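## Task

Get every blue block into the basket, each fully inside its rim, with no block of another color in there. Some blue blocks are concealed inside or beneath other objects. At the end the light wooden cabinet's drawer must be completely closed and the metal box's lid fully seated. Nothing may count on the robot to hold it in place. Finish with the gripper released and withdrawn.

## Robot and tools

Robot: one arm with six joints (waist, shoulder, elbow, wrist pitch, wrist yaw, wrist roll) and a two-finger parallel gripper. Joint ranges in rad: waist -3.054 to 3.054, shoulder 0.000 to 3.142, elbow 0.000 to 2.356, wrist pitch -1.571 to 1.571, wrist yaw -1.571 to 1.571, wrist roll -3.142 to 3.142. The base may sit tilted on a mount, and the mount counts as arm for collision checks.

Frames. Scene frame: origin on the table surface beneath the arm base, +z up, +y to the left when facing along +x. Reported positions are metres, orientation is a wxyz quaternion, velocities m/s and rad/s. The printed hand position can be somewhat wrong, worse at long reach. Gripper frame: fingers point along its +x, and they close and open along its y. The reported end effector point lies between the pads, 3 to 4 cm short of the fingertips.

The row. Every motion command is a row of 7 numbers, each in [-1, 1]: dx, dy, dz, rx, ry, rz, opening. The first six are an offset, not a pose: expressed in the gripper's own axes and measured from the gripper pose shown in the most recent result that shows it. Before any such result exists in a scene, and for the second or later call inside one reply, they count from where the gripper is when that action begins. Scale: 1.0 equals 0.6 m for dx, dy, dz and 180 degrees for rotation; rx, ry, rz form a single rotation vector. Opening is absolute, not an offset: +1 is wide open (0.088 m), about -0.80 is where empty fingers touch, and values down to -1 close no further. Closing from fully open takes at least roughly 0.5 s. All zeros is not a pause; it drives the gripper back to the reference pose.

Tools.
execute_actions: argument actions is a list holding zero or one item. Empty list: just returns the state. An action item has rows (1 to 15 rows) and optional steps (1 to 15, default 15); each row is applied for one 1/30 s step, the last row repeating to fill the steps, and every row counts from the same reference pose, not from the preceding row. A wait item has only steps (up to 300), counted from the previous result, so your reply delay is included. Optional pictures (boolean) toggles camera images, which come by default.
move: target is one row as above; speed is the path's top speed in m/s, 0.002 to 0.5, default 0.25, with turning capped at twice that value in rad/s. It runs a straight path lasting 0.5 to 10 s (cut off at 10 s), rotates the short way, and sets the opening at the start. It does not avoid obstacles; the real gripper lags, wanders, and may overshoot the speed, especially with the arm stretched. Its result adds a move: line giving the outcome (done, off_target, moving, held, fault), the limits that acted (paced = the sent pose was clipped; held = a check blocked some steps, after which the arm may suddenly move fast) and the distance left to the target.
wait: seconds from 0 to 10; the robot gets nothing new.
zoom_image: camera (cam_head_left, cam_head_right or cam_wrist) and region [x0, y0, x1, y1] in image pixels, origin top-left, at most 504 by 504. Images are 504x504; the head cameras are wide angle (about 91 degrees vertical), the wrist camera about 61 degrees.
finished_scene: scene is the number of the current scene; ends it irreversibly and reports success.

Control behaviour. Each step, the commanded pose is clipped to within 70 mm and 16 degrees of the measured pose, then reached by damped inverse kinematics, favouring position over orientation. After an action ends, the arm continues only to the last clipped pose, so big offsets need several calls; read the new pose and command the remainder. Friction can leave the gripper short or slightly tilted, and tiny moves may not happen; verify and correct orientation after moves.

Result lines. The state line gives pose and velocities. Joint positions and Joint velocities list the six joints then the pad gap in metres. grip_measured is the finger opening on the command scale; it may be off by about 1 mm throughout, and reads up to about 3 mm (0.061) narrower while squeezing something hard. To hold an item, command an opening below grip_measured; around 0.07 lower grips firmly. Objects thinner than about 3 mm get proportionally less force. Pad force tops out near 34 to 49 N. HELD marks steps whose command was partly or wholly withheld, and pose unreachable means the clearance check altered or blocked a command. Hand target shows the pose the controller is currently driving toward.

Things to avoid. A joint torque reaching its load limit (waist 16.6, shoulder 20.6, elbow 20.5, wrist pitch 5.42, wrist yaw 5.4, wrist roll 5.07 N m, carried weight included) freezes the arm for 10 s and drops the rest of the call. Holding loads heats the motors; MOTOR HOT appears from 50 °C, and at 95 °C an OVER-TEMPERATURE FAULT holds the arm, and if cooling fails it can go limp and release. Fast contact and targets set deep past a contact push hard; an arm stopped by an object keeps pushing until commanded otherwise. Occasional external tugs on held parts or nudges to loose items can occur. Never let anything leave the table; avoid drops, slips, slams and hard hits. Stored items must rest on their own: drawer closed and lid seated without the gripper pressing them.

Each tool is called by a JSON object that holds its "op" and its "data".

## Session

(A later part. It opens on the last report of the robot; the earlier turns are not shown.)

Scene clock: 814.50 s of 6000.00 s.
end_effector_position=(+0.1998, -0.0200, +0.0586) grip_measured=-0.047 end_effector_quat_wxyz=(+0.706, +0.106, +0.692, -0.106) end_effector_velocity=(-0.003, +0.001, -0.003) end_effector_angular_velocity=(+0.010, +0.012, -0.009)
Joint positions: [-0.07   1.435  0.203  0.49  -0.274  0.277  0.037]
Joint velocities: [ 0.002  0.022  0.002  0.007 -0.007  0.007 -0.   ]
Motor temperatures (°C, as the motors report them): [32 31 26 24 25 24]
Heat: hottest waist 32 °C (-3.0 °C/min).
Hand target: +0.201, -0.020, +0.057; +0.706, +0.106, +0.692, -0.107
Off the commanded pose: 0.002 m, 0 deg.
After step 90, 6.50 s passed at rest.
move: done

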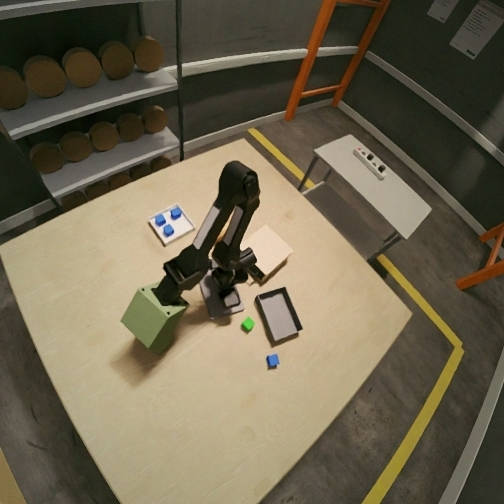

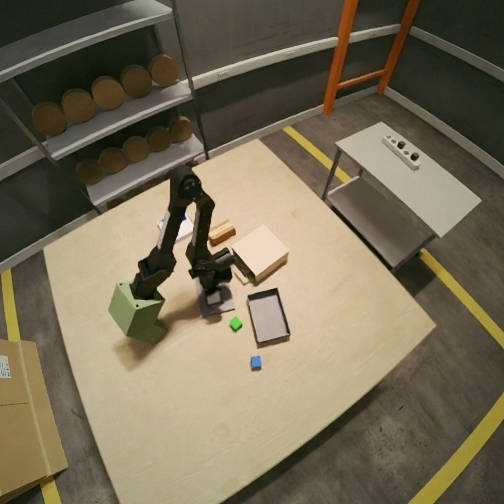

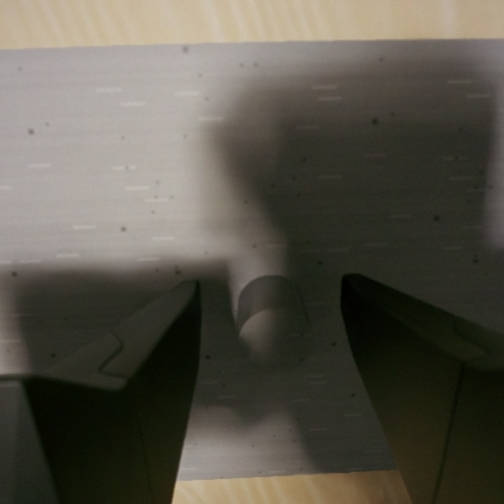

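{"op": "execute_actions", "data": {"actions": [{"rows": [[0.003,0,0.001,0,0,0,-0.15],[0.003,0,0.001,0,0,0,-0.25],[0.003,0,0.001,0,0,0,-0.33],[0.003,0,0.001,0,0,0,-0.38],[0.003,0,0.001,0,0,0,-0.41],[0.003,0,0.001,0,0,0,-0.43],[0.003,0,0.001,0,0,0,-0.45],[0.003,0,0.001,0,0,0,-0.47],[0.003,0,0.001,0,0,0,-0.49],[0.003,0,0.001,0,0,0,-0.51],[0.003,0,0.001,0,0,0,-0.53],[0.003,0,0.001,0,0,0,-0.55]], "steps": 15}]}}

Scene clock: 820.73 s of 6000.00 s.
end_effector_position=(+0.1999, -0.0201, +0.0580) grip_measured=-0.474 end_effector_quat_wxyz=(+0.707, +0.106, +0.692, -0.106) end_effector_velocity=(-0.002, +0.001, +0.000) end_effector_angular_velocity=(+0.006, +0.006, -0.011)
Joint positions: [-0.07   1.441  0.204  0.497 -0.274  0.277  0.016]
Joint velocities: [-0.002 -0.002 -0.002 -0.007 -0.007  0.007 -0.   ]
Motor temperatures (°C, as the motors report them): [32 30 26 24 25 24]
Heat: hottest waist 32 °C (-3.0 °C/min).
Hand target: +0.200, -0.020, +0.057; +0.706, +0.106, +0.692, -0.106
Off the commanded pose: 0.001 m, 0 deg.
Steps of this call (steps 1 to 90: nothing new was sent; then 2.73 s passed at rest; steps 91 to 105: all 15 steps of this action). Readings (end_effector_position):
91: (+0.1998, -0.0201, +0.0582)
92: (+0.1999, -0.0201, +0.0582)
94: (+0.1998, -0.0201, +0.0581)
98: (+0.2000, -0.0201, +0.0581)
105: the state above

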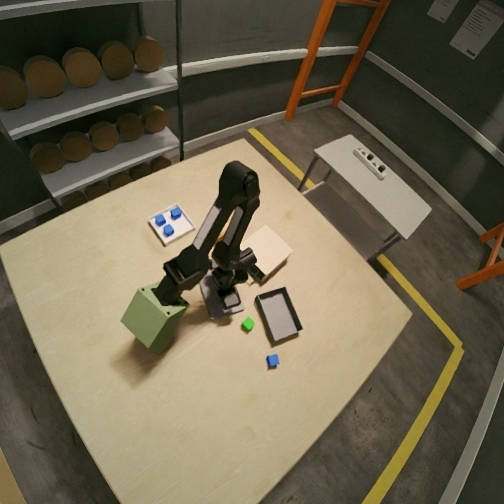

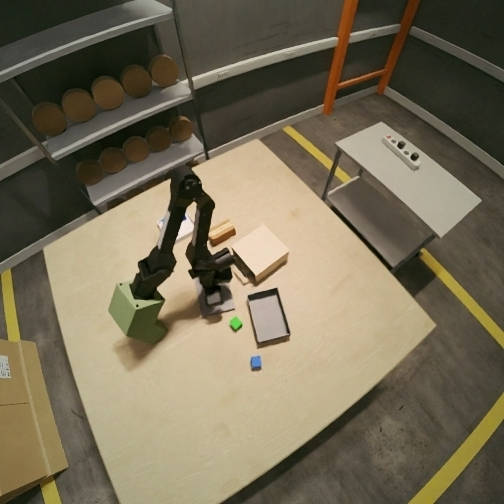

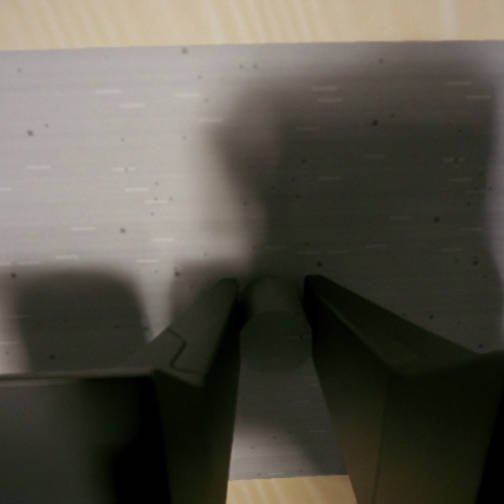

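{"op": "move", "data": {"target": [-0.065, 0, 0.002, 0, 0, 0, -0.55], "speed": 0.06}}

{"op": "move", "data": {"target": [-0.083, -0.2, 0.088, 0, 0, 0, -0.55], "speed": 0.1}}

Scene clock: 834.77 s of 6000.00 s.
end_effector_position=(+0.1988, -0.0203, +0.0952) grip_measured=-0.474 end_effector_quat_wxyz=(+0.704, +0.107, +0.694, -0.108) end_effector_velocity=(-0.006, +0.001, +0.003) end_effector_angular_velocity=(+0.004, +0.024, -0.006)
Joint positions: [-0.14   1.119  0.181  0.176 -0.325  0.228  0.016]
Joint velocities: [-0.007 -0.027 -0.002 -0.051 -0.007 -0.007 -0.   ]
Motor temperatures (°C, as the motors report them): [31 30 26 25 25 24]
Heat: hottest waist 31 °C (-3.0 °C/min).
Hand target: +0.200, -0.021, +0.097; +0.707, +0.106, +0.692, -0.106
Off the commanded pose: 0.002 m, 0 deg.
After step 90, 9.90 s passed at rest.
move: done

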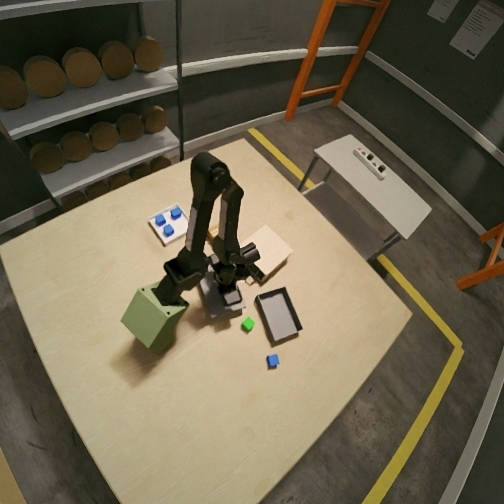

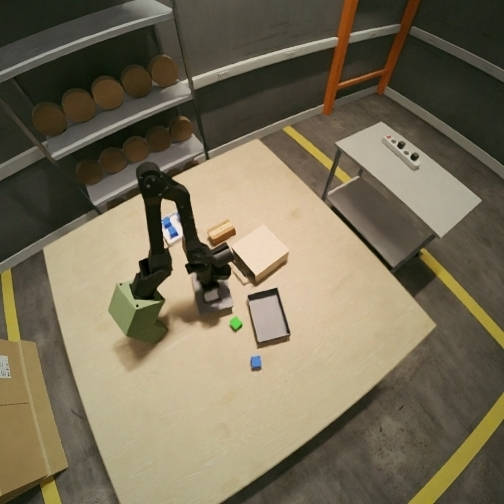

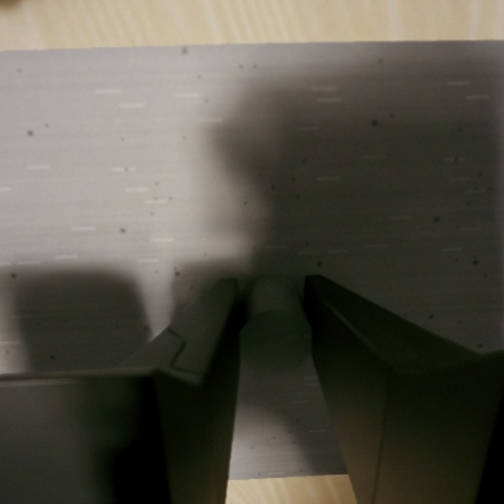

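Scene clock: 836.60 s of 6000.00 s.
end_effector_position=(+0.2102, -0.1467, +0.1441) grip_measured=-0.474 end_effector_quat_wxyz=(+0.702, +0.107, +0.696, -0.107) end_effector_velocity=(-0.003, -0.003, +0.000) end_effector_angular_velocity=(+0.008, +0.009, +0.018)
Joint positions: [-0.843  1.404  0.526 -0.25  -0.754 -0.438  0.016]
Joint velocities: [-0.017  0.022  0.012 -0.022 -0.007 -0.051  0.   ]
Motor temperatures (°C, as the motors report them): [31 30 26 25 25 24]
Heat: hottest waist 31 °C (-3.0 °C/min).
Hand target: +0.212, -0.150, +0.145; +0.703, +0.107, +0.695, -0.107
Off the commanded pose: 0.005 m, 0 deg.
move: done

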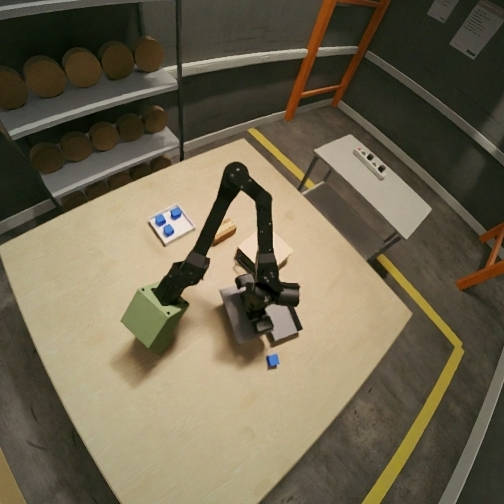

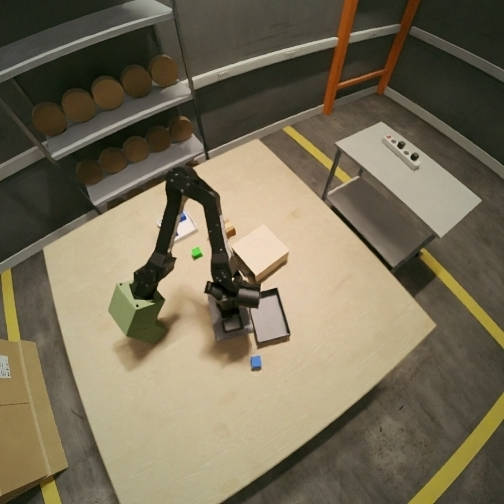

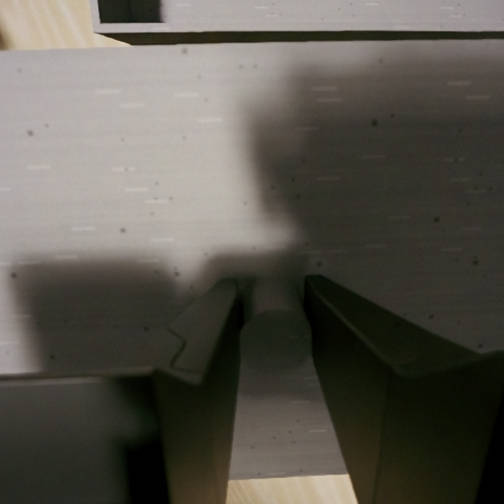

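{"op": "zoom_image", "data": {"camera": "cam_wrist", "region": [60, 0, 280, 70]}}

{"op": "zoom_image", "data": {"camera": "cam_wrist", "region": [284, 0, 504, 70]}}

Region (60, 0, 280, 70) of cam_wrist's 504x504 image, scaled by 2.291, with more detail than that image has; it fills the top 160 rows of this view, and the rest is white.

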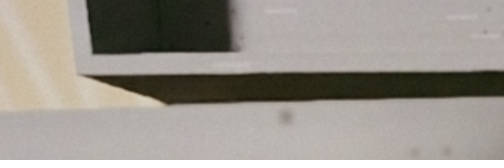

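Region (284, 0, 504, 70) of cam_wrist's 504x504 image, scaled by 2.291, with more detail than that image has; it fills the top 160 rows of this view, and the rest is white.

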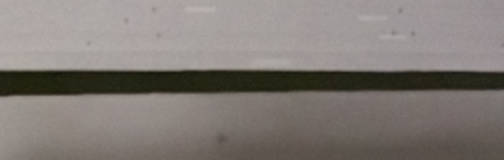

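{"op": "move", "data": {"target": [-0.004, -0.0635, 0.205, 0.0044, -0.0034, -0.0013, -0.55], "speed": 0.1}}

Scene clock: 889.43 s of 6000.00 s.
end_effector_position=(+0.3141, -0.2172, +0.1478) grip_measured=-0.474 end_effector_quat_wxyz=(+0.705, +0.110, +0.691, -0.111) end_effector_velocity=(-0.001, +0.002, -0.001) end_effector_angular_velocity=(+0.023, +0.014, -0.012)
Joint positions: [-0.808  1.666  1.068 -0.486 -0.743 -0.376  0.016]
Joint velocities: [ 0.002  0.012  0.017 -0.037 -0.007 -0.007 -0.   ]
Motor temperatures (°C, as the motors report them): [32 29 27 24 25 24]
Heat: hottest waist 32 °C (+1.0 °C/min).
Hand target: +0.316, -0.220, +0.148; +0.705, +0.110, +0.691, -0.114
Off the commanded pose: 0.003 m, 0 deg.
After step 90, 48.13 s passed at rest.
move: done

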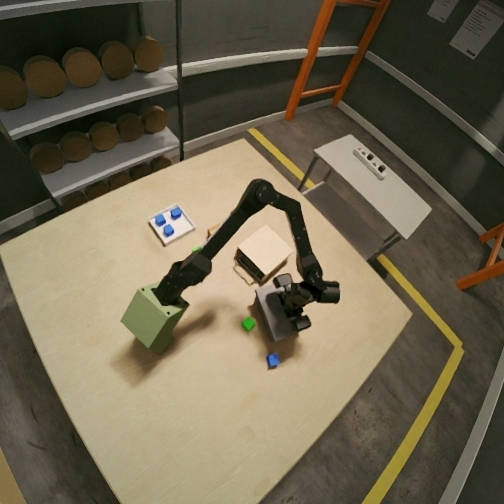

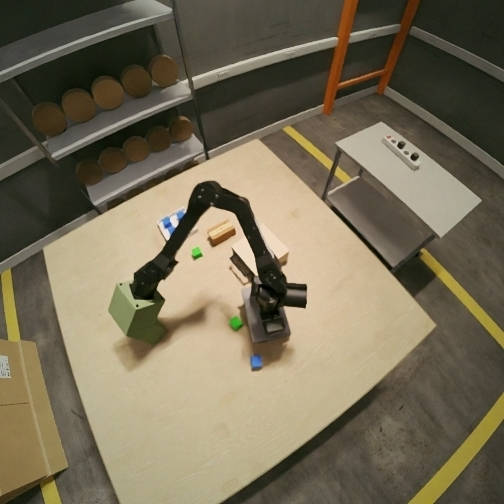

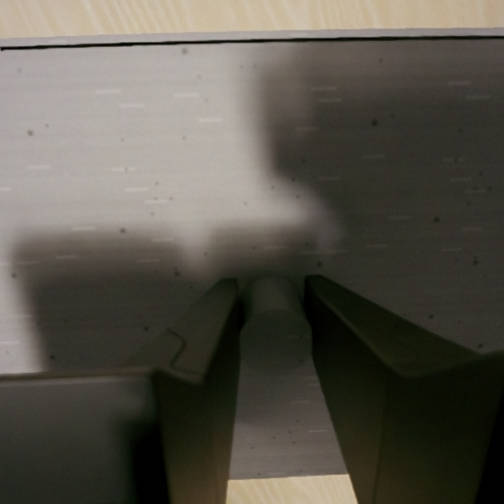

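{"op": "move", "data": {"target": [0.056, -0.004, -0.004, 0.004, 0.003, -0.001, -0.55], "speed": 0.04}}

Scene clock: 900.10 s of 6000.00 s.
end_effector_position=(+0.3160, -0.2177, +0.1166) grip_measured=-0.474 end_effector_quat_wxyz=(+0.705, +0.110, +0.692, -0.111) end_effector_velocity=(+0.000, +0.001, -0.001) end_effector_angular_velocity=(+0.007, -0.005, -0.004)
Joint positions: [-0.741  1.733  1.054 -0.357 -0.709 -0.3    0.016]
Joint velocities: [ 0.002  0.002 -0.002  0.007 -0.007  0.007 -0.   ]
Motor temperatures (°C, as the motors report them): [33 29 27 24 25 24]
Heat: hottest waist 33 °C (+2.0 °C/min).
Hand target: +0.312, -0.219, +0.114; +0.701, +0.114, +0.694, -0.116
Off the commanded pose: 0.005 m, 1 deg.
After step 90, 6.50 s passed at rest.
move: done

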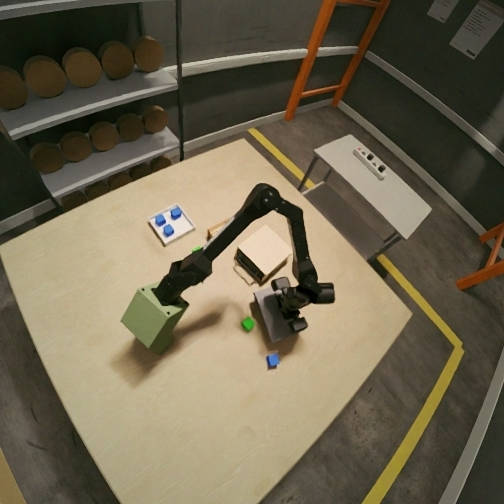

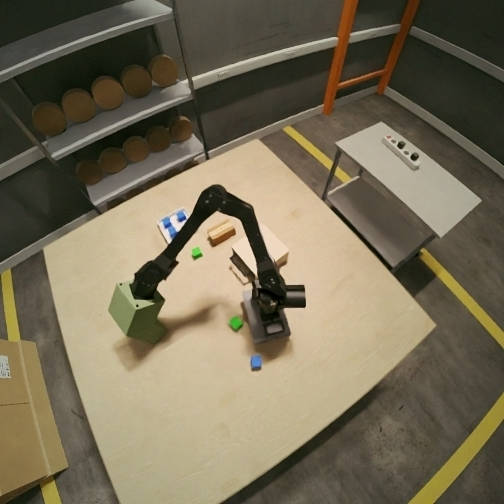

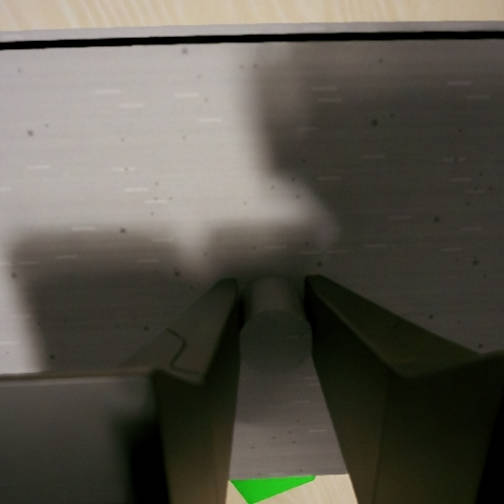

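{"op": "zoom_image", "data": {"camera": "cam_wrist", "region": [0, 0, 120, 70]}}

{"op": "zoom_image", "data": {"camera": "cam_wrist", "region": [384, 0, 504, 70]}}

{"op": "zoom_image", "data": {"camera": "cam_head_left", "region": [230, 270, 330, 370]}}

{"op": "zoom_image", "data": {"camera": "cam_head_right", "region": [220, 270, 320, 370]}}

Region (0, 0, 120, 70) of cam_wrist's 504x504 image, scaled by 4.200, with more detail than that image has; it fills the top 294 rows of this view, and the rest is white.

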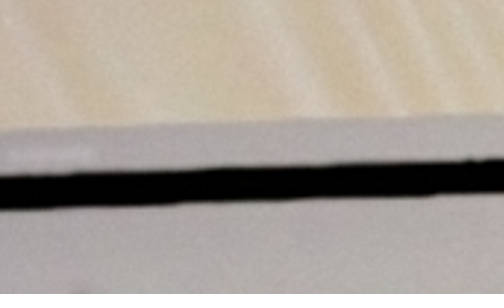

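Region (384, 0, 504, 70) of cam_wrist's 504x504 image, scaled by 4.200, with more detail than that image has; it fills the top 294 rows of this view, and the rest is white.

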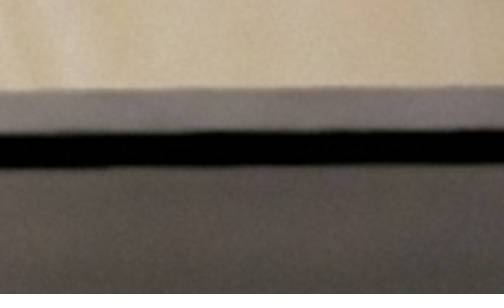

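Region (230, 270, 330, 370) of cam_head_left's 504x504 image, scaled by 5.040, with more detail than that image has.

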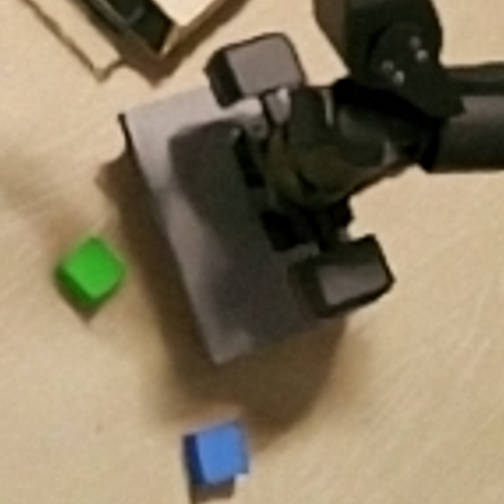

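Region (220, 270, 320, 370) of cam_head_right's 504x504 image, scaled by 5.040, with more detail than that image has.

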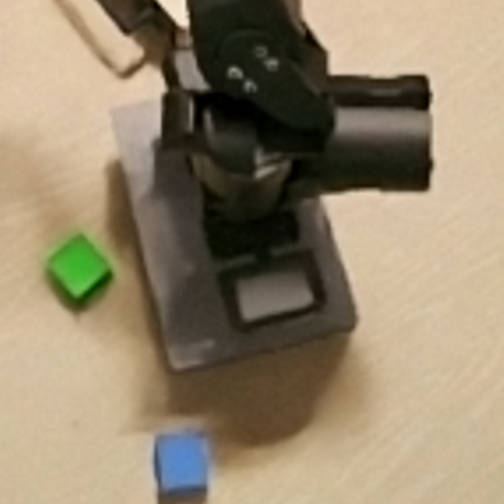

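{"op": "move", "data": {"target": [-0.022, -0.006, 0.0115, 0.004, 0.002, -0.001, -0.55], "speed": 0.03}}

Scene clock: 926.70 s of 6000.00 s.
end_effector_position=(+0.3166, -0.2203, +0.1248) grip_measured=-0.474 end_effector_quat_wxyz=(+0.696, +0.119, +0.698, -0.116) end_effector_velocity=(+0.001, +0.002, +0.002) end_effector_angular_velocity=(+0.010, +0.002, +0.012)
Joint positions: [-0.76   1.734  1.093 -0.436 -0.714 -0.319  0.016]
Joint velocities: [-0.002 -0.002  0.007 -0.022 -0.007 -0.022  0.   ]
Motor temperatures (°C, as the motors report them): [34 30 27 24 25 24]
Heat: hottest waist 34 °C (+2.0 °C/min).
Hand target: +0.321, -0.223, +0.130; +0.701, +0.113, +0.694, -0.116
Off the commanded pose: 0.007 m, 1 deg.
After step 90, 22.80 s passed at rest.
move: done

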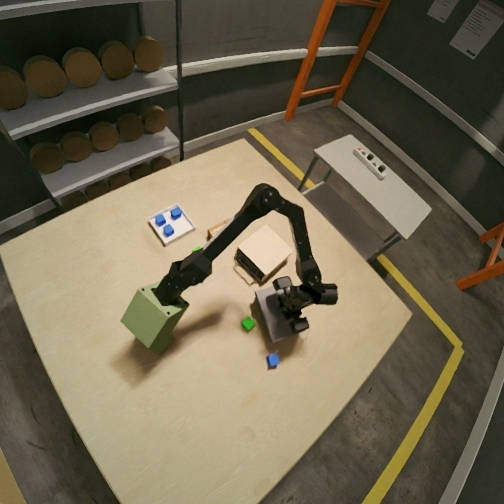

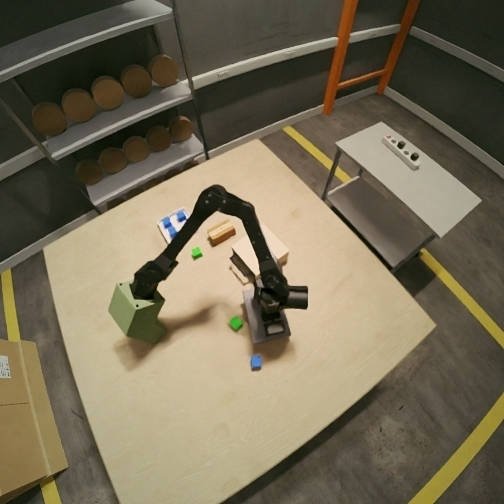

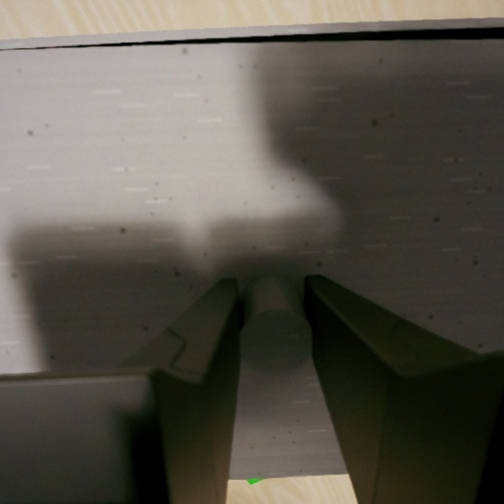

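{"op": "execute_actions", "data": {"actions": [{"rows": [[-0.006,-0.0022,0.009,-0.0023,-0.0044,-0.0016,-0.55],[-0.003,-0.0022,0.009,-0.0023,-0.0044,-0.0016,-0.55],[0.0,-0.0022,0.009,-0.0023,-0.0044,-0.0016,-0.55],[0.002,-0.0022,0.009,-0.0023,-0.0044,-0.0016,-0.55],[0.004,-0.0022,0.009,-0.0023,-0.0044,-0.0016,-0.55],[0.006,-0.0022,0.009,-0.0023,-0.0044,-0.0016,-0.55],[0.008,-0.0022,0.009,-0.0023,-0.0044,-0.0016,-0.55],[0.01,-0.0022,0.009,-0.0023,-0.0044,-0.0016,-0.55],[0.012,-0.0022,0.009,-0.0023,-0.0044,-0.0016,-0.55],[0.014,-0.0022,0.009,-0.0023,-0.0044,-0.0016,-0.55],[0.016,-0.0022,0.009,-0.0023,-0.0044,-0.0016,-0.55],[0.018,-0.0022,0.009,-0.0023,-0.0044,-0.0016,-0.55],[0.02,-0.0022,0.009,-0.0023,-0.0044,-0.0016,-0.55],[0.022,-0.0022,0.009,-0.0023,-0.0044,-0.0016,-0.55],[0.023,-0.0022,0.009,-0.0023,-0.0044,-0.0016,-0.55]], "steps": 15}], "pictures": false}}

{"op": "wait", "data": {"seconds": 0.5}}

Scene clock: 944.80 s of 6000.00 s.
end_effector_position=(+0.3224, -0.2208, +0.1158) grip_measured=-0.474 end_effector_quat_wxyz=(+0.702, +0.113, +0.694, -0.113) end_effector_velocity=(+0.003, -0.002, -0.031) end_effector_angular_velocity=(-0.008, -0.001, +0.007)
Joint positions: [-0.736  1.751  1.094 -0.383 -0.706 -0.293  0.016]
Joint velocities: [ 0.061  0.071 -0.002  0.125  0.037  0.066  0.   ]
Motor temperatures (°C, as the motors report them): [35 31 27 24 25 24]
Heat: hottest waist 35 °C (+3.0 °C/min).
Hand target: +0.321, -0.223, +0.111; +0.701, +0.114, +0.694, -0.116
Off the commanded pose: 0.005 m, 0 deg.
Steps of this call (steps 1 to 90: nothing new was sent; then 14.60 s passed at rest; steps 91 to 105: all 15 steps of this action). Readings (end_effector_position):
91: (+0.3165, -0.2203, +0.1251)
92: (+0.3165, -0.2203, +0.1251)
94: (+0.3172, -0.2205, +0.1250)
98: (+0.3207, -0.2207, +0.1235)
105: the state above

Scene clock: 945.30 s of 6000.00 s.
end_effector_position=(+0.3231, -0.2211, +0.1126) grip_measured=-0.474 end_effector_quat_wxyz=(+0.703, +0.112, +0.693, -0.113) end_effector_velocity=(-0.002, +0.003, -0.001) end_effector_angular_velocity=(+0.013, +0.004, +0.001)
Joint positions: [-0.73   1.758  1.094 -0.369 -0.703 -0.286  0.016]
Joint velocities: [ 0.002  0.002 -0.002 -0.007 -0.007 -0.007  0.   ]
Motor temperatures (°C, as the motors report them): [35 31 27 24 25 24]
Heat: hottest waist 35 °C (+3.0 °C/min).
Hand target: +0.321, -0.223, +0.111; +0.701, +0.114, +0.694, -0.116
Off the commanded pose: 0.003 m, 1 deg.
Steps of this call (steps 1 to 15: nothing new was sent). Readings (end_effector_position):
1: (+0.3225, -0.2208, +0.1148)
2: (+0.3225, -0.2207, +0.1141)
4: (+0.3226, -0.2208, +0.1133)
8: (+0.3229, -0.2210, +0.1128)
15: the state above

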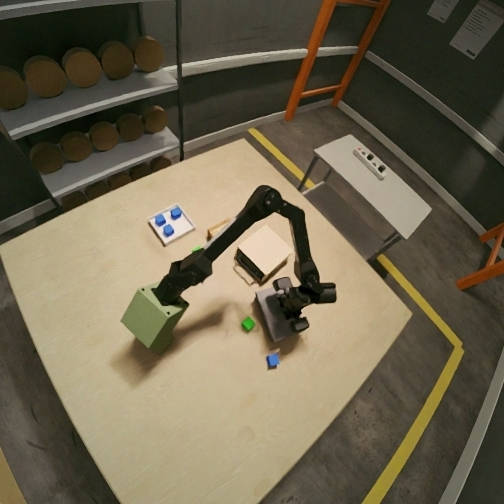

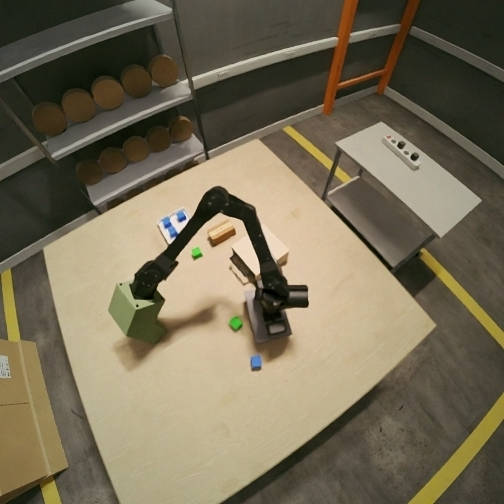

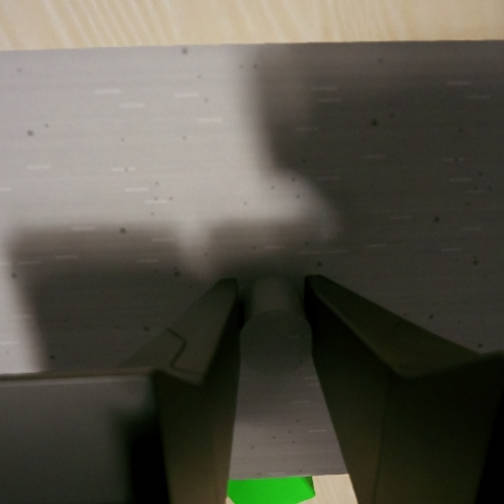

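{"op": "execute_actions", "data": {"actions": [{"rows": [[0.003,-0.005,0.0,0.001,0.001,-0.0005,-0.55],[0.003,-0.005,0.001,0.001,0.0005,-0.0005,-0.55],[0.0035,-0.005,0.002,0.0005,0,-0.0005,-0.55]], "steps": 15}], "pictures": false}}

Scene clock: 953.90 s of 6000.00 s.
end_effector_position=(+0.3219, -0.2214, +0.1113) grip_measured=-0.474 end_effector_quat_wxyz=(+0.702, +0.114, +0.694, -0.113) end_effector_velocity=(-0.002, -0.000, +0.001) end_effector_angular_velocity=(-0.005, +0.008, +0.001)
Joint positions: [-0.73   1.763  1.094 -0.367 -0.703 -0.285  0.016]
Joint velocities: [-0.002 -0.002 -0.002 -0.007  0.007 -0.007 -0.   ]
Motor temperatures (°C, as the motors report them): [35 31 27 24 25 24]
Heat: hottest waist 35 °C (+3.0 °C/min).
Hand target: +0.323, -0.224, +0.110; +0.703, +0.112, +0.693, -0.114
Off the commanded pose: 0.003 m, 0 deg.
Steps of this call (steps 1 to 90: nothing new was sent; then 5.10 s passed at rest; steps 91 to 105: all 15 steps of this action). Readings (end_effector_position):
91: (+0.3229, -0.2212, +0.1124)
92: (+0.3227, -0.2212, +0.1122)
94: (+0.3223, -0.2212, +0.1118)
98: (+0.3220, -0.2213, +0.1114)
105: the state above

{"op": "execute_actions", "data": {"actions": [{"rows": [[0.0,-0.0031,0.004,-0.0006,-0.0015,-0.0013,-0.55],[-0.001,-0.0031,0.005,-0.001,-0.002,-0.0013,-0.55],[-0.002,-0.0031,0.006,-0.0013,-0.0023,-0.0013,-0.55],[-0.002,-0.0031,0.007,-0.0016,-0.0026,-0.0013,-0.55],[-0.002,-0.0031,0.008,-0.0018,-0.003,-0.0013,-0.55],[-0.002,-0.0031,0.009,-0.0018,-0.003,-0.0013,-0.55],[-0.002,-0.0031,0.0097,-0.0018,-0.003,-0.0013,-0.55]], "steps": 15}], "pictures": false}}

Scene clock: 967.47 s of 6000.00 s.
end_effector_position=(+0.3248, -0.2225, +0.1122) grip_measured=-0.474 end_effector_quat_wxyz=(+0.704, +0.111, +0.693, -0.112) end_effector_velocity=(+0.001, +0.001, +0.001) end_effector_angular_velocity=(+0.005, -0.003, +0.004)
Joint positions: [-0.73   1.763  1.102 -0.367 -0.703 -0.285  0.016]
Joint velocities: [-0.002 -0.002  0.002 -0.007 -0.007 -0.007 -0.   ]
Motor temperatures (°C, as the motors report them): [35 31 27 24 25 24]
Heat: hottest waist 35 °C (+2.0 °C/min).
Hand target: +0.327, -0.225, +0.113; +0.705, +0.110, +0.691, -0.113
Off the commanded pose: 0.003 m, 0 deg.
Steps of this call (steps 1 to 90: nothing new was sent; then 10.07 s passed at rest; steps 91 to 105: all 15 steps of this action). Readings (end_effector_position):
91: (+0.3221, -0.2214, +0.1113)
92: (+0.3221, -0.2214, +0.1113)
94: (+0.3221, -0.2214, +0.1113)
98: (+0.3233, -0.2219, +0.1117)
105: the state above

{"op": "execute_actions", "data": {"actions": [{"rows": [[0.001,-0.003,0.0045,0,-0.0015,-0.0007,-0.55],[0.002,-0.003,0.0045,0,-0.0015,-0.0007,-0.55],[0.003,-0.003,0.0045,0,-0.0015,-0.0007,-0.55],[0.004,-0.003,0.0045,0,-0.0015,-0.0007,-0.55],[0.005,-0.003,0.0045,0,-0.0015,-0.0007,-0.55],[0.006,-0.003,0.0045,0,-0.0015,-0.0007,-0.55],[0.007,-0.003,0.0045,0,-0.0015,-0.0007,-0.55],[0.008,-0.003,0.0045,0,-0.0015,-0.0007,-0.55],[0.009,-0.003,0.0045,0,-0.0015,-0.0007,-0.55],[0.01,-0.003,0.0045,0,-0.0015,-0.0007,-0.55],[0.011,-0.003,0.0045,0,-0.0015,-0.0007,-0.55],[0.012,-0.003,0.0045,0,-0.0015,-0.0007,-0.55],[0.013,-0.003,0.0045,0,-0.0015,-0.0007,-0.55],[0.014,-0.003,0.0045,0,-0.0015,-0.0007,-0.55],[0.015,-0.003,0.0045,0,-0.0015,-0.0007,-0.55]], "steps": 15}], "pictures": false}}

{"op": "wait", "data": {"seconds": 0.4}}

Scene clock: 983.77 s of 6000.00 s.
end_effector_position=(+0.3264, -0.2220, +0.1059) grip_measured=-0.474 end_effector_quat_wxyz=(+0.705, +0.110, +0.692, -0.110) end_effector_velocity=(+0.002, +0.001, -0.016) end_effector_angular_velocity=(+0.006, -0.008, +0.016)
Joint positions: [-0.716  1.777  1.102 -0.342 -0.699 -0.273  0.016]
Joint velocities: [ 0.032  0.037 -0.002  0.066  0.007  0.022 -0.   ]
Motor temperatures (°C, as the motors report them): [35 31 27 24 25 24]
Heat: hottest waist 35 °C (+1.0 °C/min).
Hand target: +0.327, -0.225, +0.103; +0.705, +0.110, +0.691, -0.113
Off the commanded pose: 0.004 m, 0 deg.
Steps of this call (steps 1 to 90: nothing new was sent; then 12.80 s passed at rest; steps 91 to 105: all 15 steps of this action). Readings (end_effector_position):
91: (+0.3250, -0.2224, +0.1121)
92: (+0.3250, -0.2223, +0.1121)
94: (+0.3253, -0.2221, +0.1117)
98: (+0.3260, -0.2218, +0.1099)
105: the state above

Scene clock: 984.17 s of 6000.00 s.
end_effector_position=(+0.3267, -0.2220, +0.1040) grip_measured=-0.474 end_effector_quat_wxyz=(+0.705, +0.110, +0.692, -0.110) end_effector_velocity=(-0.002, +0.003, -0.001) end_effector_angular_velocity=(+0.013, +0.004, +0.001)
Joint positions: [-0.712  1.781  1.102 -0.334 -0.697 -0.268  0.016]
Joint velocities: [ 0.002  0.002 -0.002 -0.007 -0.007 -0.007  0.   ]
Motor temperatures (°C, as the motors report them): [35 31 27 24 25 24]
Heat: hottest waist 35 °C (+1.0 °C/min).
Hand target: +0.327, -0.225, +0.103; +0.706, +0.110, +0.691, -0.113
Off the commanded pose: 0.003 m, 0 deg.
Steps of this call (steps 1 to 12: nothing new was sent). Readings (end_effector_position):
1: (+0.3265, -0.2220, +0.1054)
2: (+0.3265, -0.2219, +0.1050)
4: (+0.3264, -0.2219, +0.1044)
8: (+0.3265, -0.2221, +0.1041)
12: the state above

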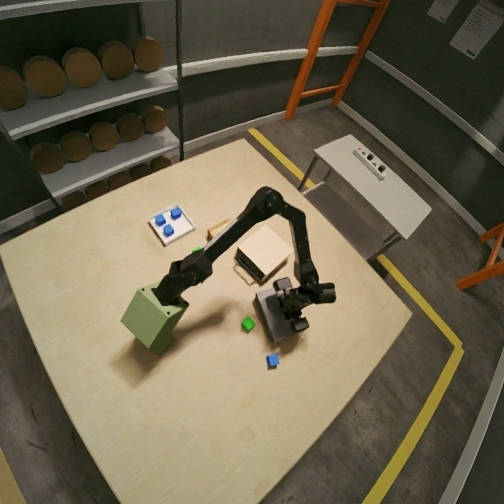

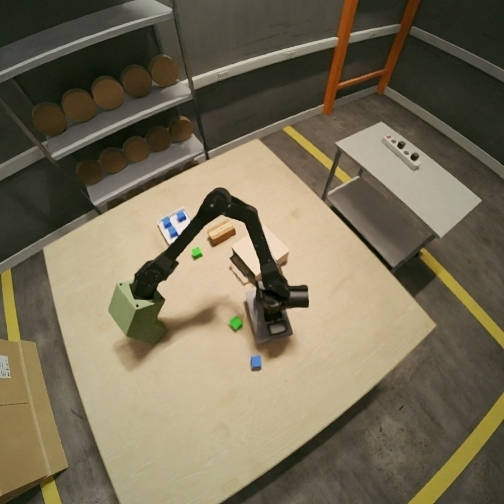

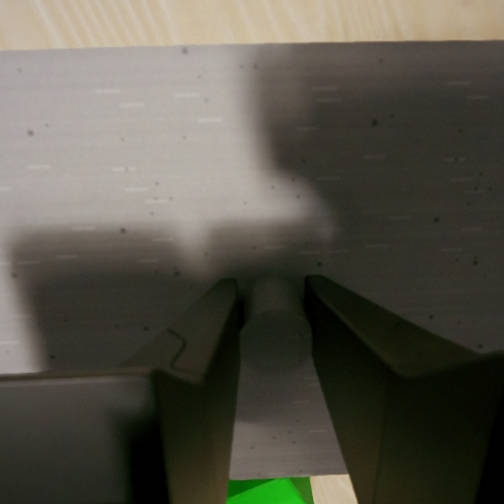

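{"op": "execute_actions", "data": {"actions": [{"rows": [[0.0025,-0.0046,0.002,0.0014,-0.0009,-0.0012,-0.55],[0.0035,-0.0046,0.002,0.0014,-0.0009,-0.0012,-0.55],[0.0045,-0.0046,0.002,0.0014,-0.0009,-0.0012,-0.55],[0.0055,-0.0046,0.002,0.0014,-0.0009,-0.0012,-0.55],[0.0065,-0.0046,0.002,0.0014,-0.0009,-0.0012,-0.55],[0.0075,-0.0046,0.002,0.0014,-0.0009,-0.0012,-0.55],[0.0085,-0.0046,0.002,0.0014,-0.0009,-0.0012,-0.55],[0.0095,-0.0046,0.002,0.0014,-0.0009,-0.0012,-0.55],[0.0105,-0.0046,0.002,0.0014,-0.0009,-0.0012,-0.55],[0.0115,-0.0046,0.002,0.0014,-0.0009,-0.0012,-0.55],[0.0125,-0.0046,0.002,0.0014,-0.0009,-0.0012,-0.55],[0.0135,-0.0046,0.002,0.0014,-0.0009,-0.0012,-0.55],[0.0145,-0.0046,0.002,0.0014,-0.0009,-0.0012,-0.55],[0.0155,-0.0046,0.002,0.0014,-0.0009,-0.0012,-0.55],[0.0165,-0.0046,0.002,0.0014,-0.0009,-0.0012,-0.55]], "steps": 15}], "pictures": false}}

{"op": "execute_actions", "data": {"actions": [{"steps": 12}], "pictures": false}}

Scene clock: 996.87 s of 6000.00 s.
end_effector_position=(+0.3274, -0.2224, +0.0972) grip_measured=-0.474 end_effector_quat_wxyz=(+0.706, +0.110, +0.691, -0.109) end_effector_velocity=(-0.001, +0.001, -0.015) end_effector_angular_velocity=(+0.009, +0.000, -0.011)
Joint positions: [-0.699  1.798  1.102 -0.306 -0.691 -0.254  0.016]
Joint velocities: [ 0.027  0.037 -0.002  0.051  0.007  0.037 -0.   ]
Motor temperatures (°C, as the motors report them): [35 31 27 24 25 24]
Heat: hottest waist 35 °C (+1.0 °C/min).
Hand target: +0.327, -0.225, +0.094; +0.706, +0.110, +0.690, -0.113
Off the commanded pose: 0.004 m, 0 deg.
Steps of this call (steps 1 to 90: nothing new was sent; then 9.20 s passed at rest; steps 91 to 105: all 15 steps of this action). Readings (end_effector_position):
91: (+0.3267, -0.2221, +0.1039)
92: (+0.3267, -0.2222, +0.1037)
94: (+0.3269, -0.2224, +0.1031)
98: (+0.3271, -0.2224, +0.1012)
105: the state above

Scene clock: 997.27 s of 6000.00 s.
end_effector_position=(+0.3276, -0.2226, +0.0956) grip_measured=-0.474 end_effector_quat_wxyz=(+0.707, +0.109, +0.691, -0.110) end_effector_velocity=(-0.004, -0.001, -0.000) end_effector_angular_velocity=(-0.003, +0.011, -0.002)
Joint positions: [-0.696  1.802  1.102 -0.299 -0.689 -0.25   0.016]
Joint velocities: [-0.002  0.002 -0.002 -0.007  0.007 -0.007 -0.   ]
Motor temperatures (°C, as the motors report them): [35 31 27 24 25 24]
Heat: hottest waist 35 °C (+1.0 °C/min).
Hand target: +0.327, -0.225, +0.094; +0.706, +0.110, +0.691, -0.113
Off the commanded pose: 0.003 m, 0 deg.
Steps of this call (steps 1 to 12: nothing new was sent). Readings (end_effector_position):
1: (+0.3275, -0.2223, +0.0966)
2: (+0.3274, -0.2223, +0.0962)
4: (+0.3273, -0.2224, +0.0957)
8: (+0.3275, -0.2226, +0.0957)
12: the state above

{"op": "execute_actions", "data": {"actions": [{"rows": [[0.003,-0.004,0,0.0018,0.0005,-0.001,-0.55],[0.0035,-0.004,0,0.0018,0.0005,-0.001,-0.55],[0.004,-0.004,0,0.0018,0.0005,-0.001,-0.55],[0.0045,-0.004,0,0.0018,0.0005,-0.001,-0.55],[0.005,-0.004,0,0.0018,0.0005,-0.001,-0.55],[0.0055,-0.004,0,0.0018,0.0005,-0.001,-0.55],[0.006,-0.004,0,0.0018,0.0005,-0.001,-0.55],[0.0065,-0.004,0,0.0018,0.0005,-0.001,-0.55],[0.007,-0.004,0,0.0018,0.0005,-0.001,-0.55],[0.0075,-0.004,0,0.0018,0.0005,-0.001,-0.55],[0.008,-0.004,0,0.0018,0.0005,-0.001,-0.55]], "steps": 15}], "pictures": false}}

Scene clock: 1005.40 s of 6000.00 s.
end_effector_position=(+0.3277, -0.2230, +0.0949) grip_measured=-0.474 end_effector_quat_wxyz=(+0.707, +0.110, +0.690, -0.111) end_effector_velocity=(+0.005, -0.005, +0.001) end_effector_angular_velocity=(-0.024, -0.020, +0.029)
Joint positions: [-0.696  1.804  1.102 -0.295 -0.688 -0.244  0.016]
Joint velocities: [-0.002 -0.002 -0.002  0.037  0.007 -0.007  0.   ]
Motor temperatures (°C, as the motors report them): [35 31 27 24 25 24]
Heat: hottest waist 35 °C (+0.0 °C/min).
Hand target: +0.327, -0.225, +0.091; +0.706, +0.110, +0.691, -0.113
Off the commanded pose: 0.005 m, 0 deg.
Steps of this call (steps 1 to 90: nothing new was sent; then 4.63 s passed at rest; steps 91 to 105: all 15 steps of this action). Readings (end_effector_position):
91: (+0.3276, -0.2226, +0.0956)
92: (+0.3275, -0.2226, +0.0955)
94: (+0.3276, -0.2226, +0.0952)
98: (+0.3275, -0.2227, +0.0950)
105: the state above

{"op": "execute_actions", "data": {"actions": [{"rows": [[0.003,0,0,0,0,0,-0.5],[0.001,0,0,0,0,0,-0.46],[0,0,0,0,0,0,-0.42],[0,0,0,0,0,0,-0.36],[0,0,0,0,0,0,-0.3],[0,0,0,0,0,0,-0.22],[0,0,0,0,0,0,-0.14],[0,0,0,0,0,0,-0.05]], "steps": 13}], "pictures": false}}

{"op": "move", "data": {"target": [-0.08, 0, 0, 0, 0, 0, -0.05], "speed": 0.08}}

Scene clock: 1009.90 s of 6000.00 s.
end_effector_position=(+0.3279, -0.2231, +0.0948) grip_measured=-0.112 end_effector_quat_wxyz=(+0.707, +0.110, +0.690, -0.111) end_effector_velocity=(-0.003, +0.002, +0.000) end_effector_angular_velocity=(+0.009, +0.004, -0.002)
Joint positions: [-0.695  1.804  1.102 -0.293 -0.688 -0.244  0.034]
Joint velocities: [-0.002 -0.002 -0.007 -0.007 -0.007 -0.007  0.024]
Motor temperatures (°C, as the motors report them): [35 31 27 24 25 24]
Heat: hottest waist 35 °C (+0.0 °C/min).
Hand target: +0.328, -0.223, +0.095; +0.707, +0.110, +0.690, -0.111
Off the commanded pose: 0.000 m, 0 deg.
Steps of this call (steps 1 to 90: nothing new was sent; then 1.07 s passed at rest; steps 91 to 103: all 13 steps of this action). Readings (end_effector_position):
91: (+0.3278, -0.2232, +0.0948)
92: (+0.3278, -0.2232, +0.0948)
94: (+0.3278, -0.2232, +0.0948)
98: (+0.3279, -0.2231, +0.0948)
103: the state above

Scene clock: 1011.30 s of 6000.00 s.
end_effector_position=(+0.3209, -0.2223, +0.1374) grip_measured=-0.053 end_effector_quat_wxyz=(+0.701, +0.117, +0.694, -0.114) end_effector_velocity=(-0.001, +0.004, +0.003) end_effector_angular_velocity=(+0.020, -0.005, +0.021)
Joint positions: [-0.785  1.713  1.112 -0.48  -0.732 -0.345  0.036]
Joint velocities: [-0.007 -0.007 -0.002 -0.022 -0.022 -0.037 -0.   ]
Motor temperatures (°C, as the motors report them): [35 31 27 24 25 24]
Heat: hottest waist 35 °C (+0.0 °C/min).
Hand target: +0.326, -0.223, +0.143; +0.707, +0.110, +0.690, -0.111
Off the commanded pose: 0.008 m, 1 deg.
move: done

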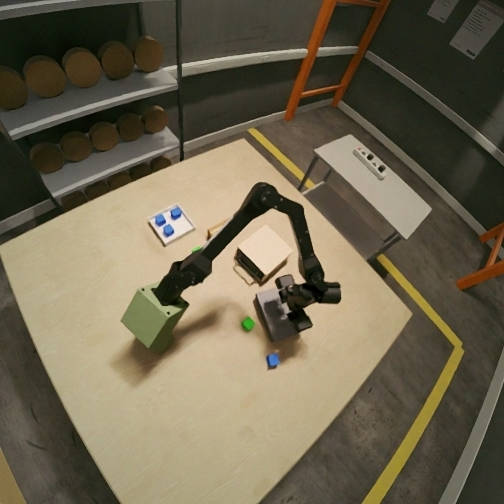

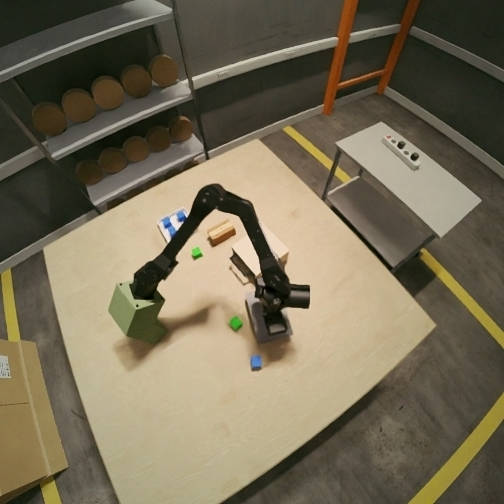

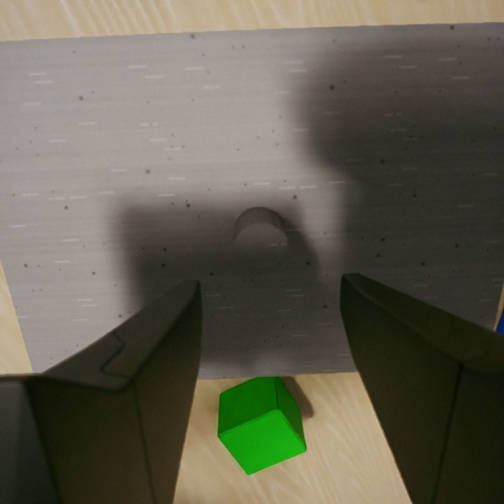

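{"op": "move", "data": {"target": [0.01, -0.23, -0.118, 0, 0.003, -0.002, 0.25], "speed": 0.15}}

Scene clock: 1027.07 s of 6000.00 s.
end_effector_position=(+0.2116, -0.3272, +0.1303) grip_measured=+0.247 end_effector_quat_wxyz=(+0.697, +0.113, +0.699, -0.116) end_effector_velocity=(-0.007, -0.002, +0.001) end_effector_angular_velocity=(+0.004, +0.013, -0.006)
Joint positions: [-1.075  2.106  1.235 -0.486 -0.82  -0.735  0.051]
Joint velocities: [-0.012  0.012  0.007 -0.022  0.007 -0.022 -0.   ]
Motor temperatures (°C, as the motors report them): [35 32 27 24 25 24]
Heat: hottest waist 35 °C (+0.0 °C/min).
Hand target: +0.209, -0.329, +0.129; +0.697, +0.115, +0.698, -0.115
Off the commanded pose: 0.004 m, 0 deg.
After step 90, 11.23 s passed at rest.
move: done

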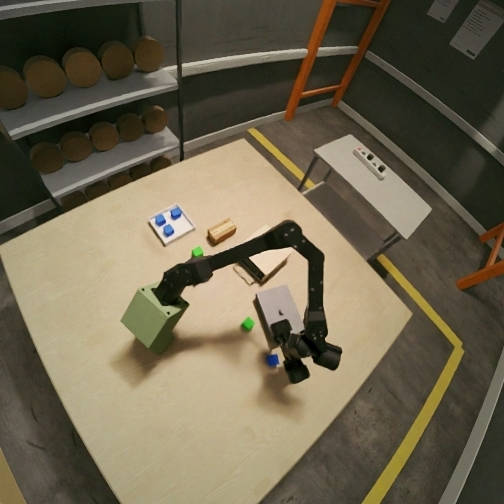

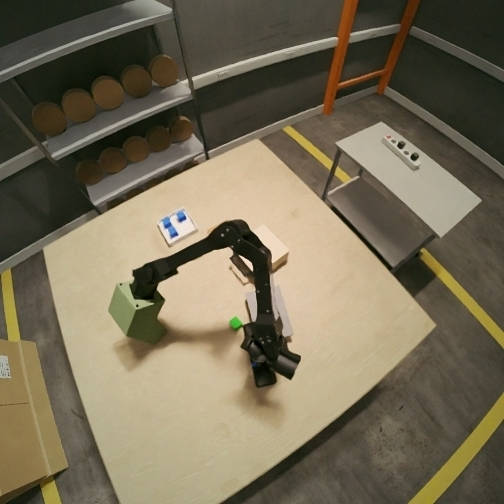

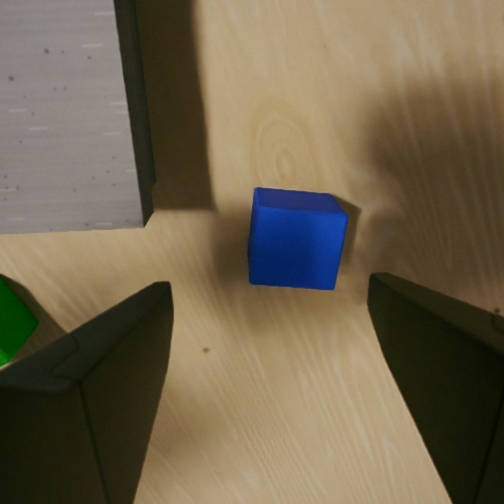

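{"op": "move", "data": {"target": [0.055, -0.03, -0.025, 0.04, 0, 0.001, 0.17], "speed": 0.07}}

Scene clock: 1045.23 s of 6000.00 s.
end_effector_position=(+0.1931, -0.3378, +0.1002) grip_measured=+0.173 end_effector_quat_wxyz=(+0.690, +0.156, +0.689, -0.157) end_effector_velocity=(+0.003, -0.002, -0.001) end_effector_angular_velocity=(-0.002, -0.010, +0.003)
Joint positions: [-1.056  2.212  1.236 -0.362 -0.82  -0.587  0.047]
Joint velocities: [ 0.002  0.002  0.007  0.007 -0.007  0.007 -0.   ]
Motor temperatures (°C, as the motors report them): [37 31 27 24 25 24]
Heat: hottest waist 37 °C (+2.0 °C/min).
Hand target: +0.192, -0.340, +0.097; +0.689, +0.157, +0.690, -0.158
Off the commanded pose: 0.004 m, 0 deg.
After step 90, 13.93 s passed at rest.
move: done

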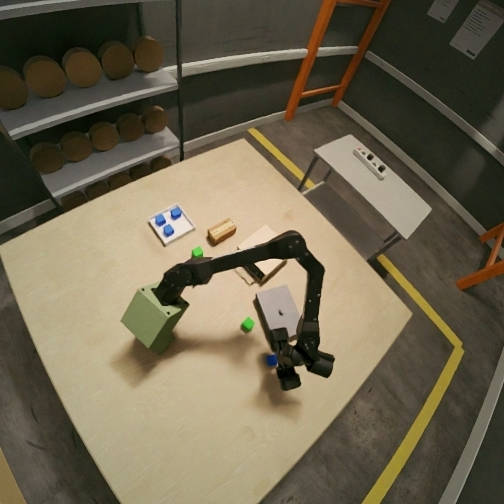

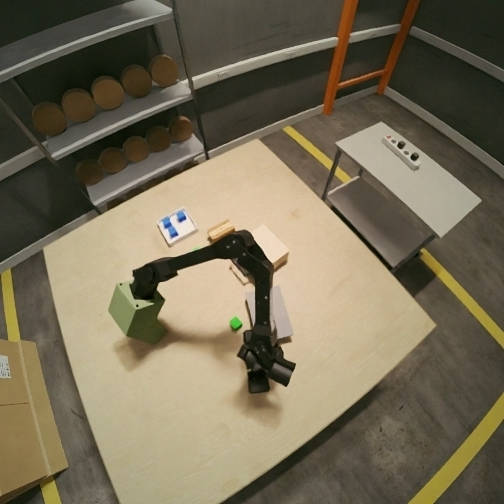

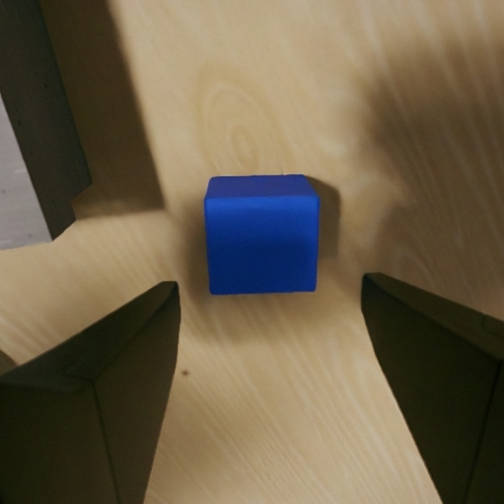

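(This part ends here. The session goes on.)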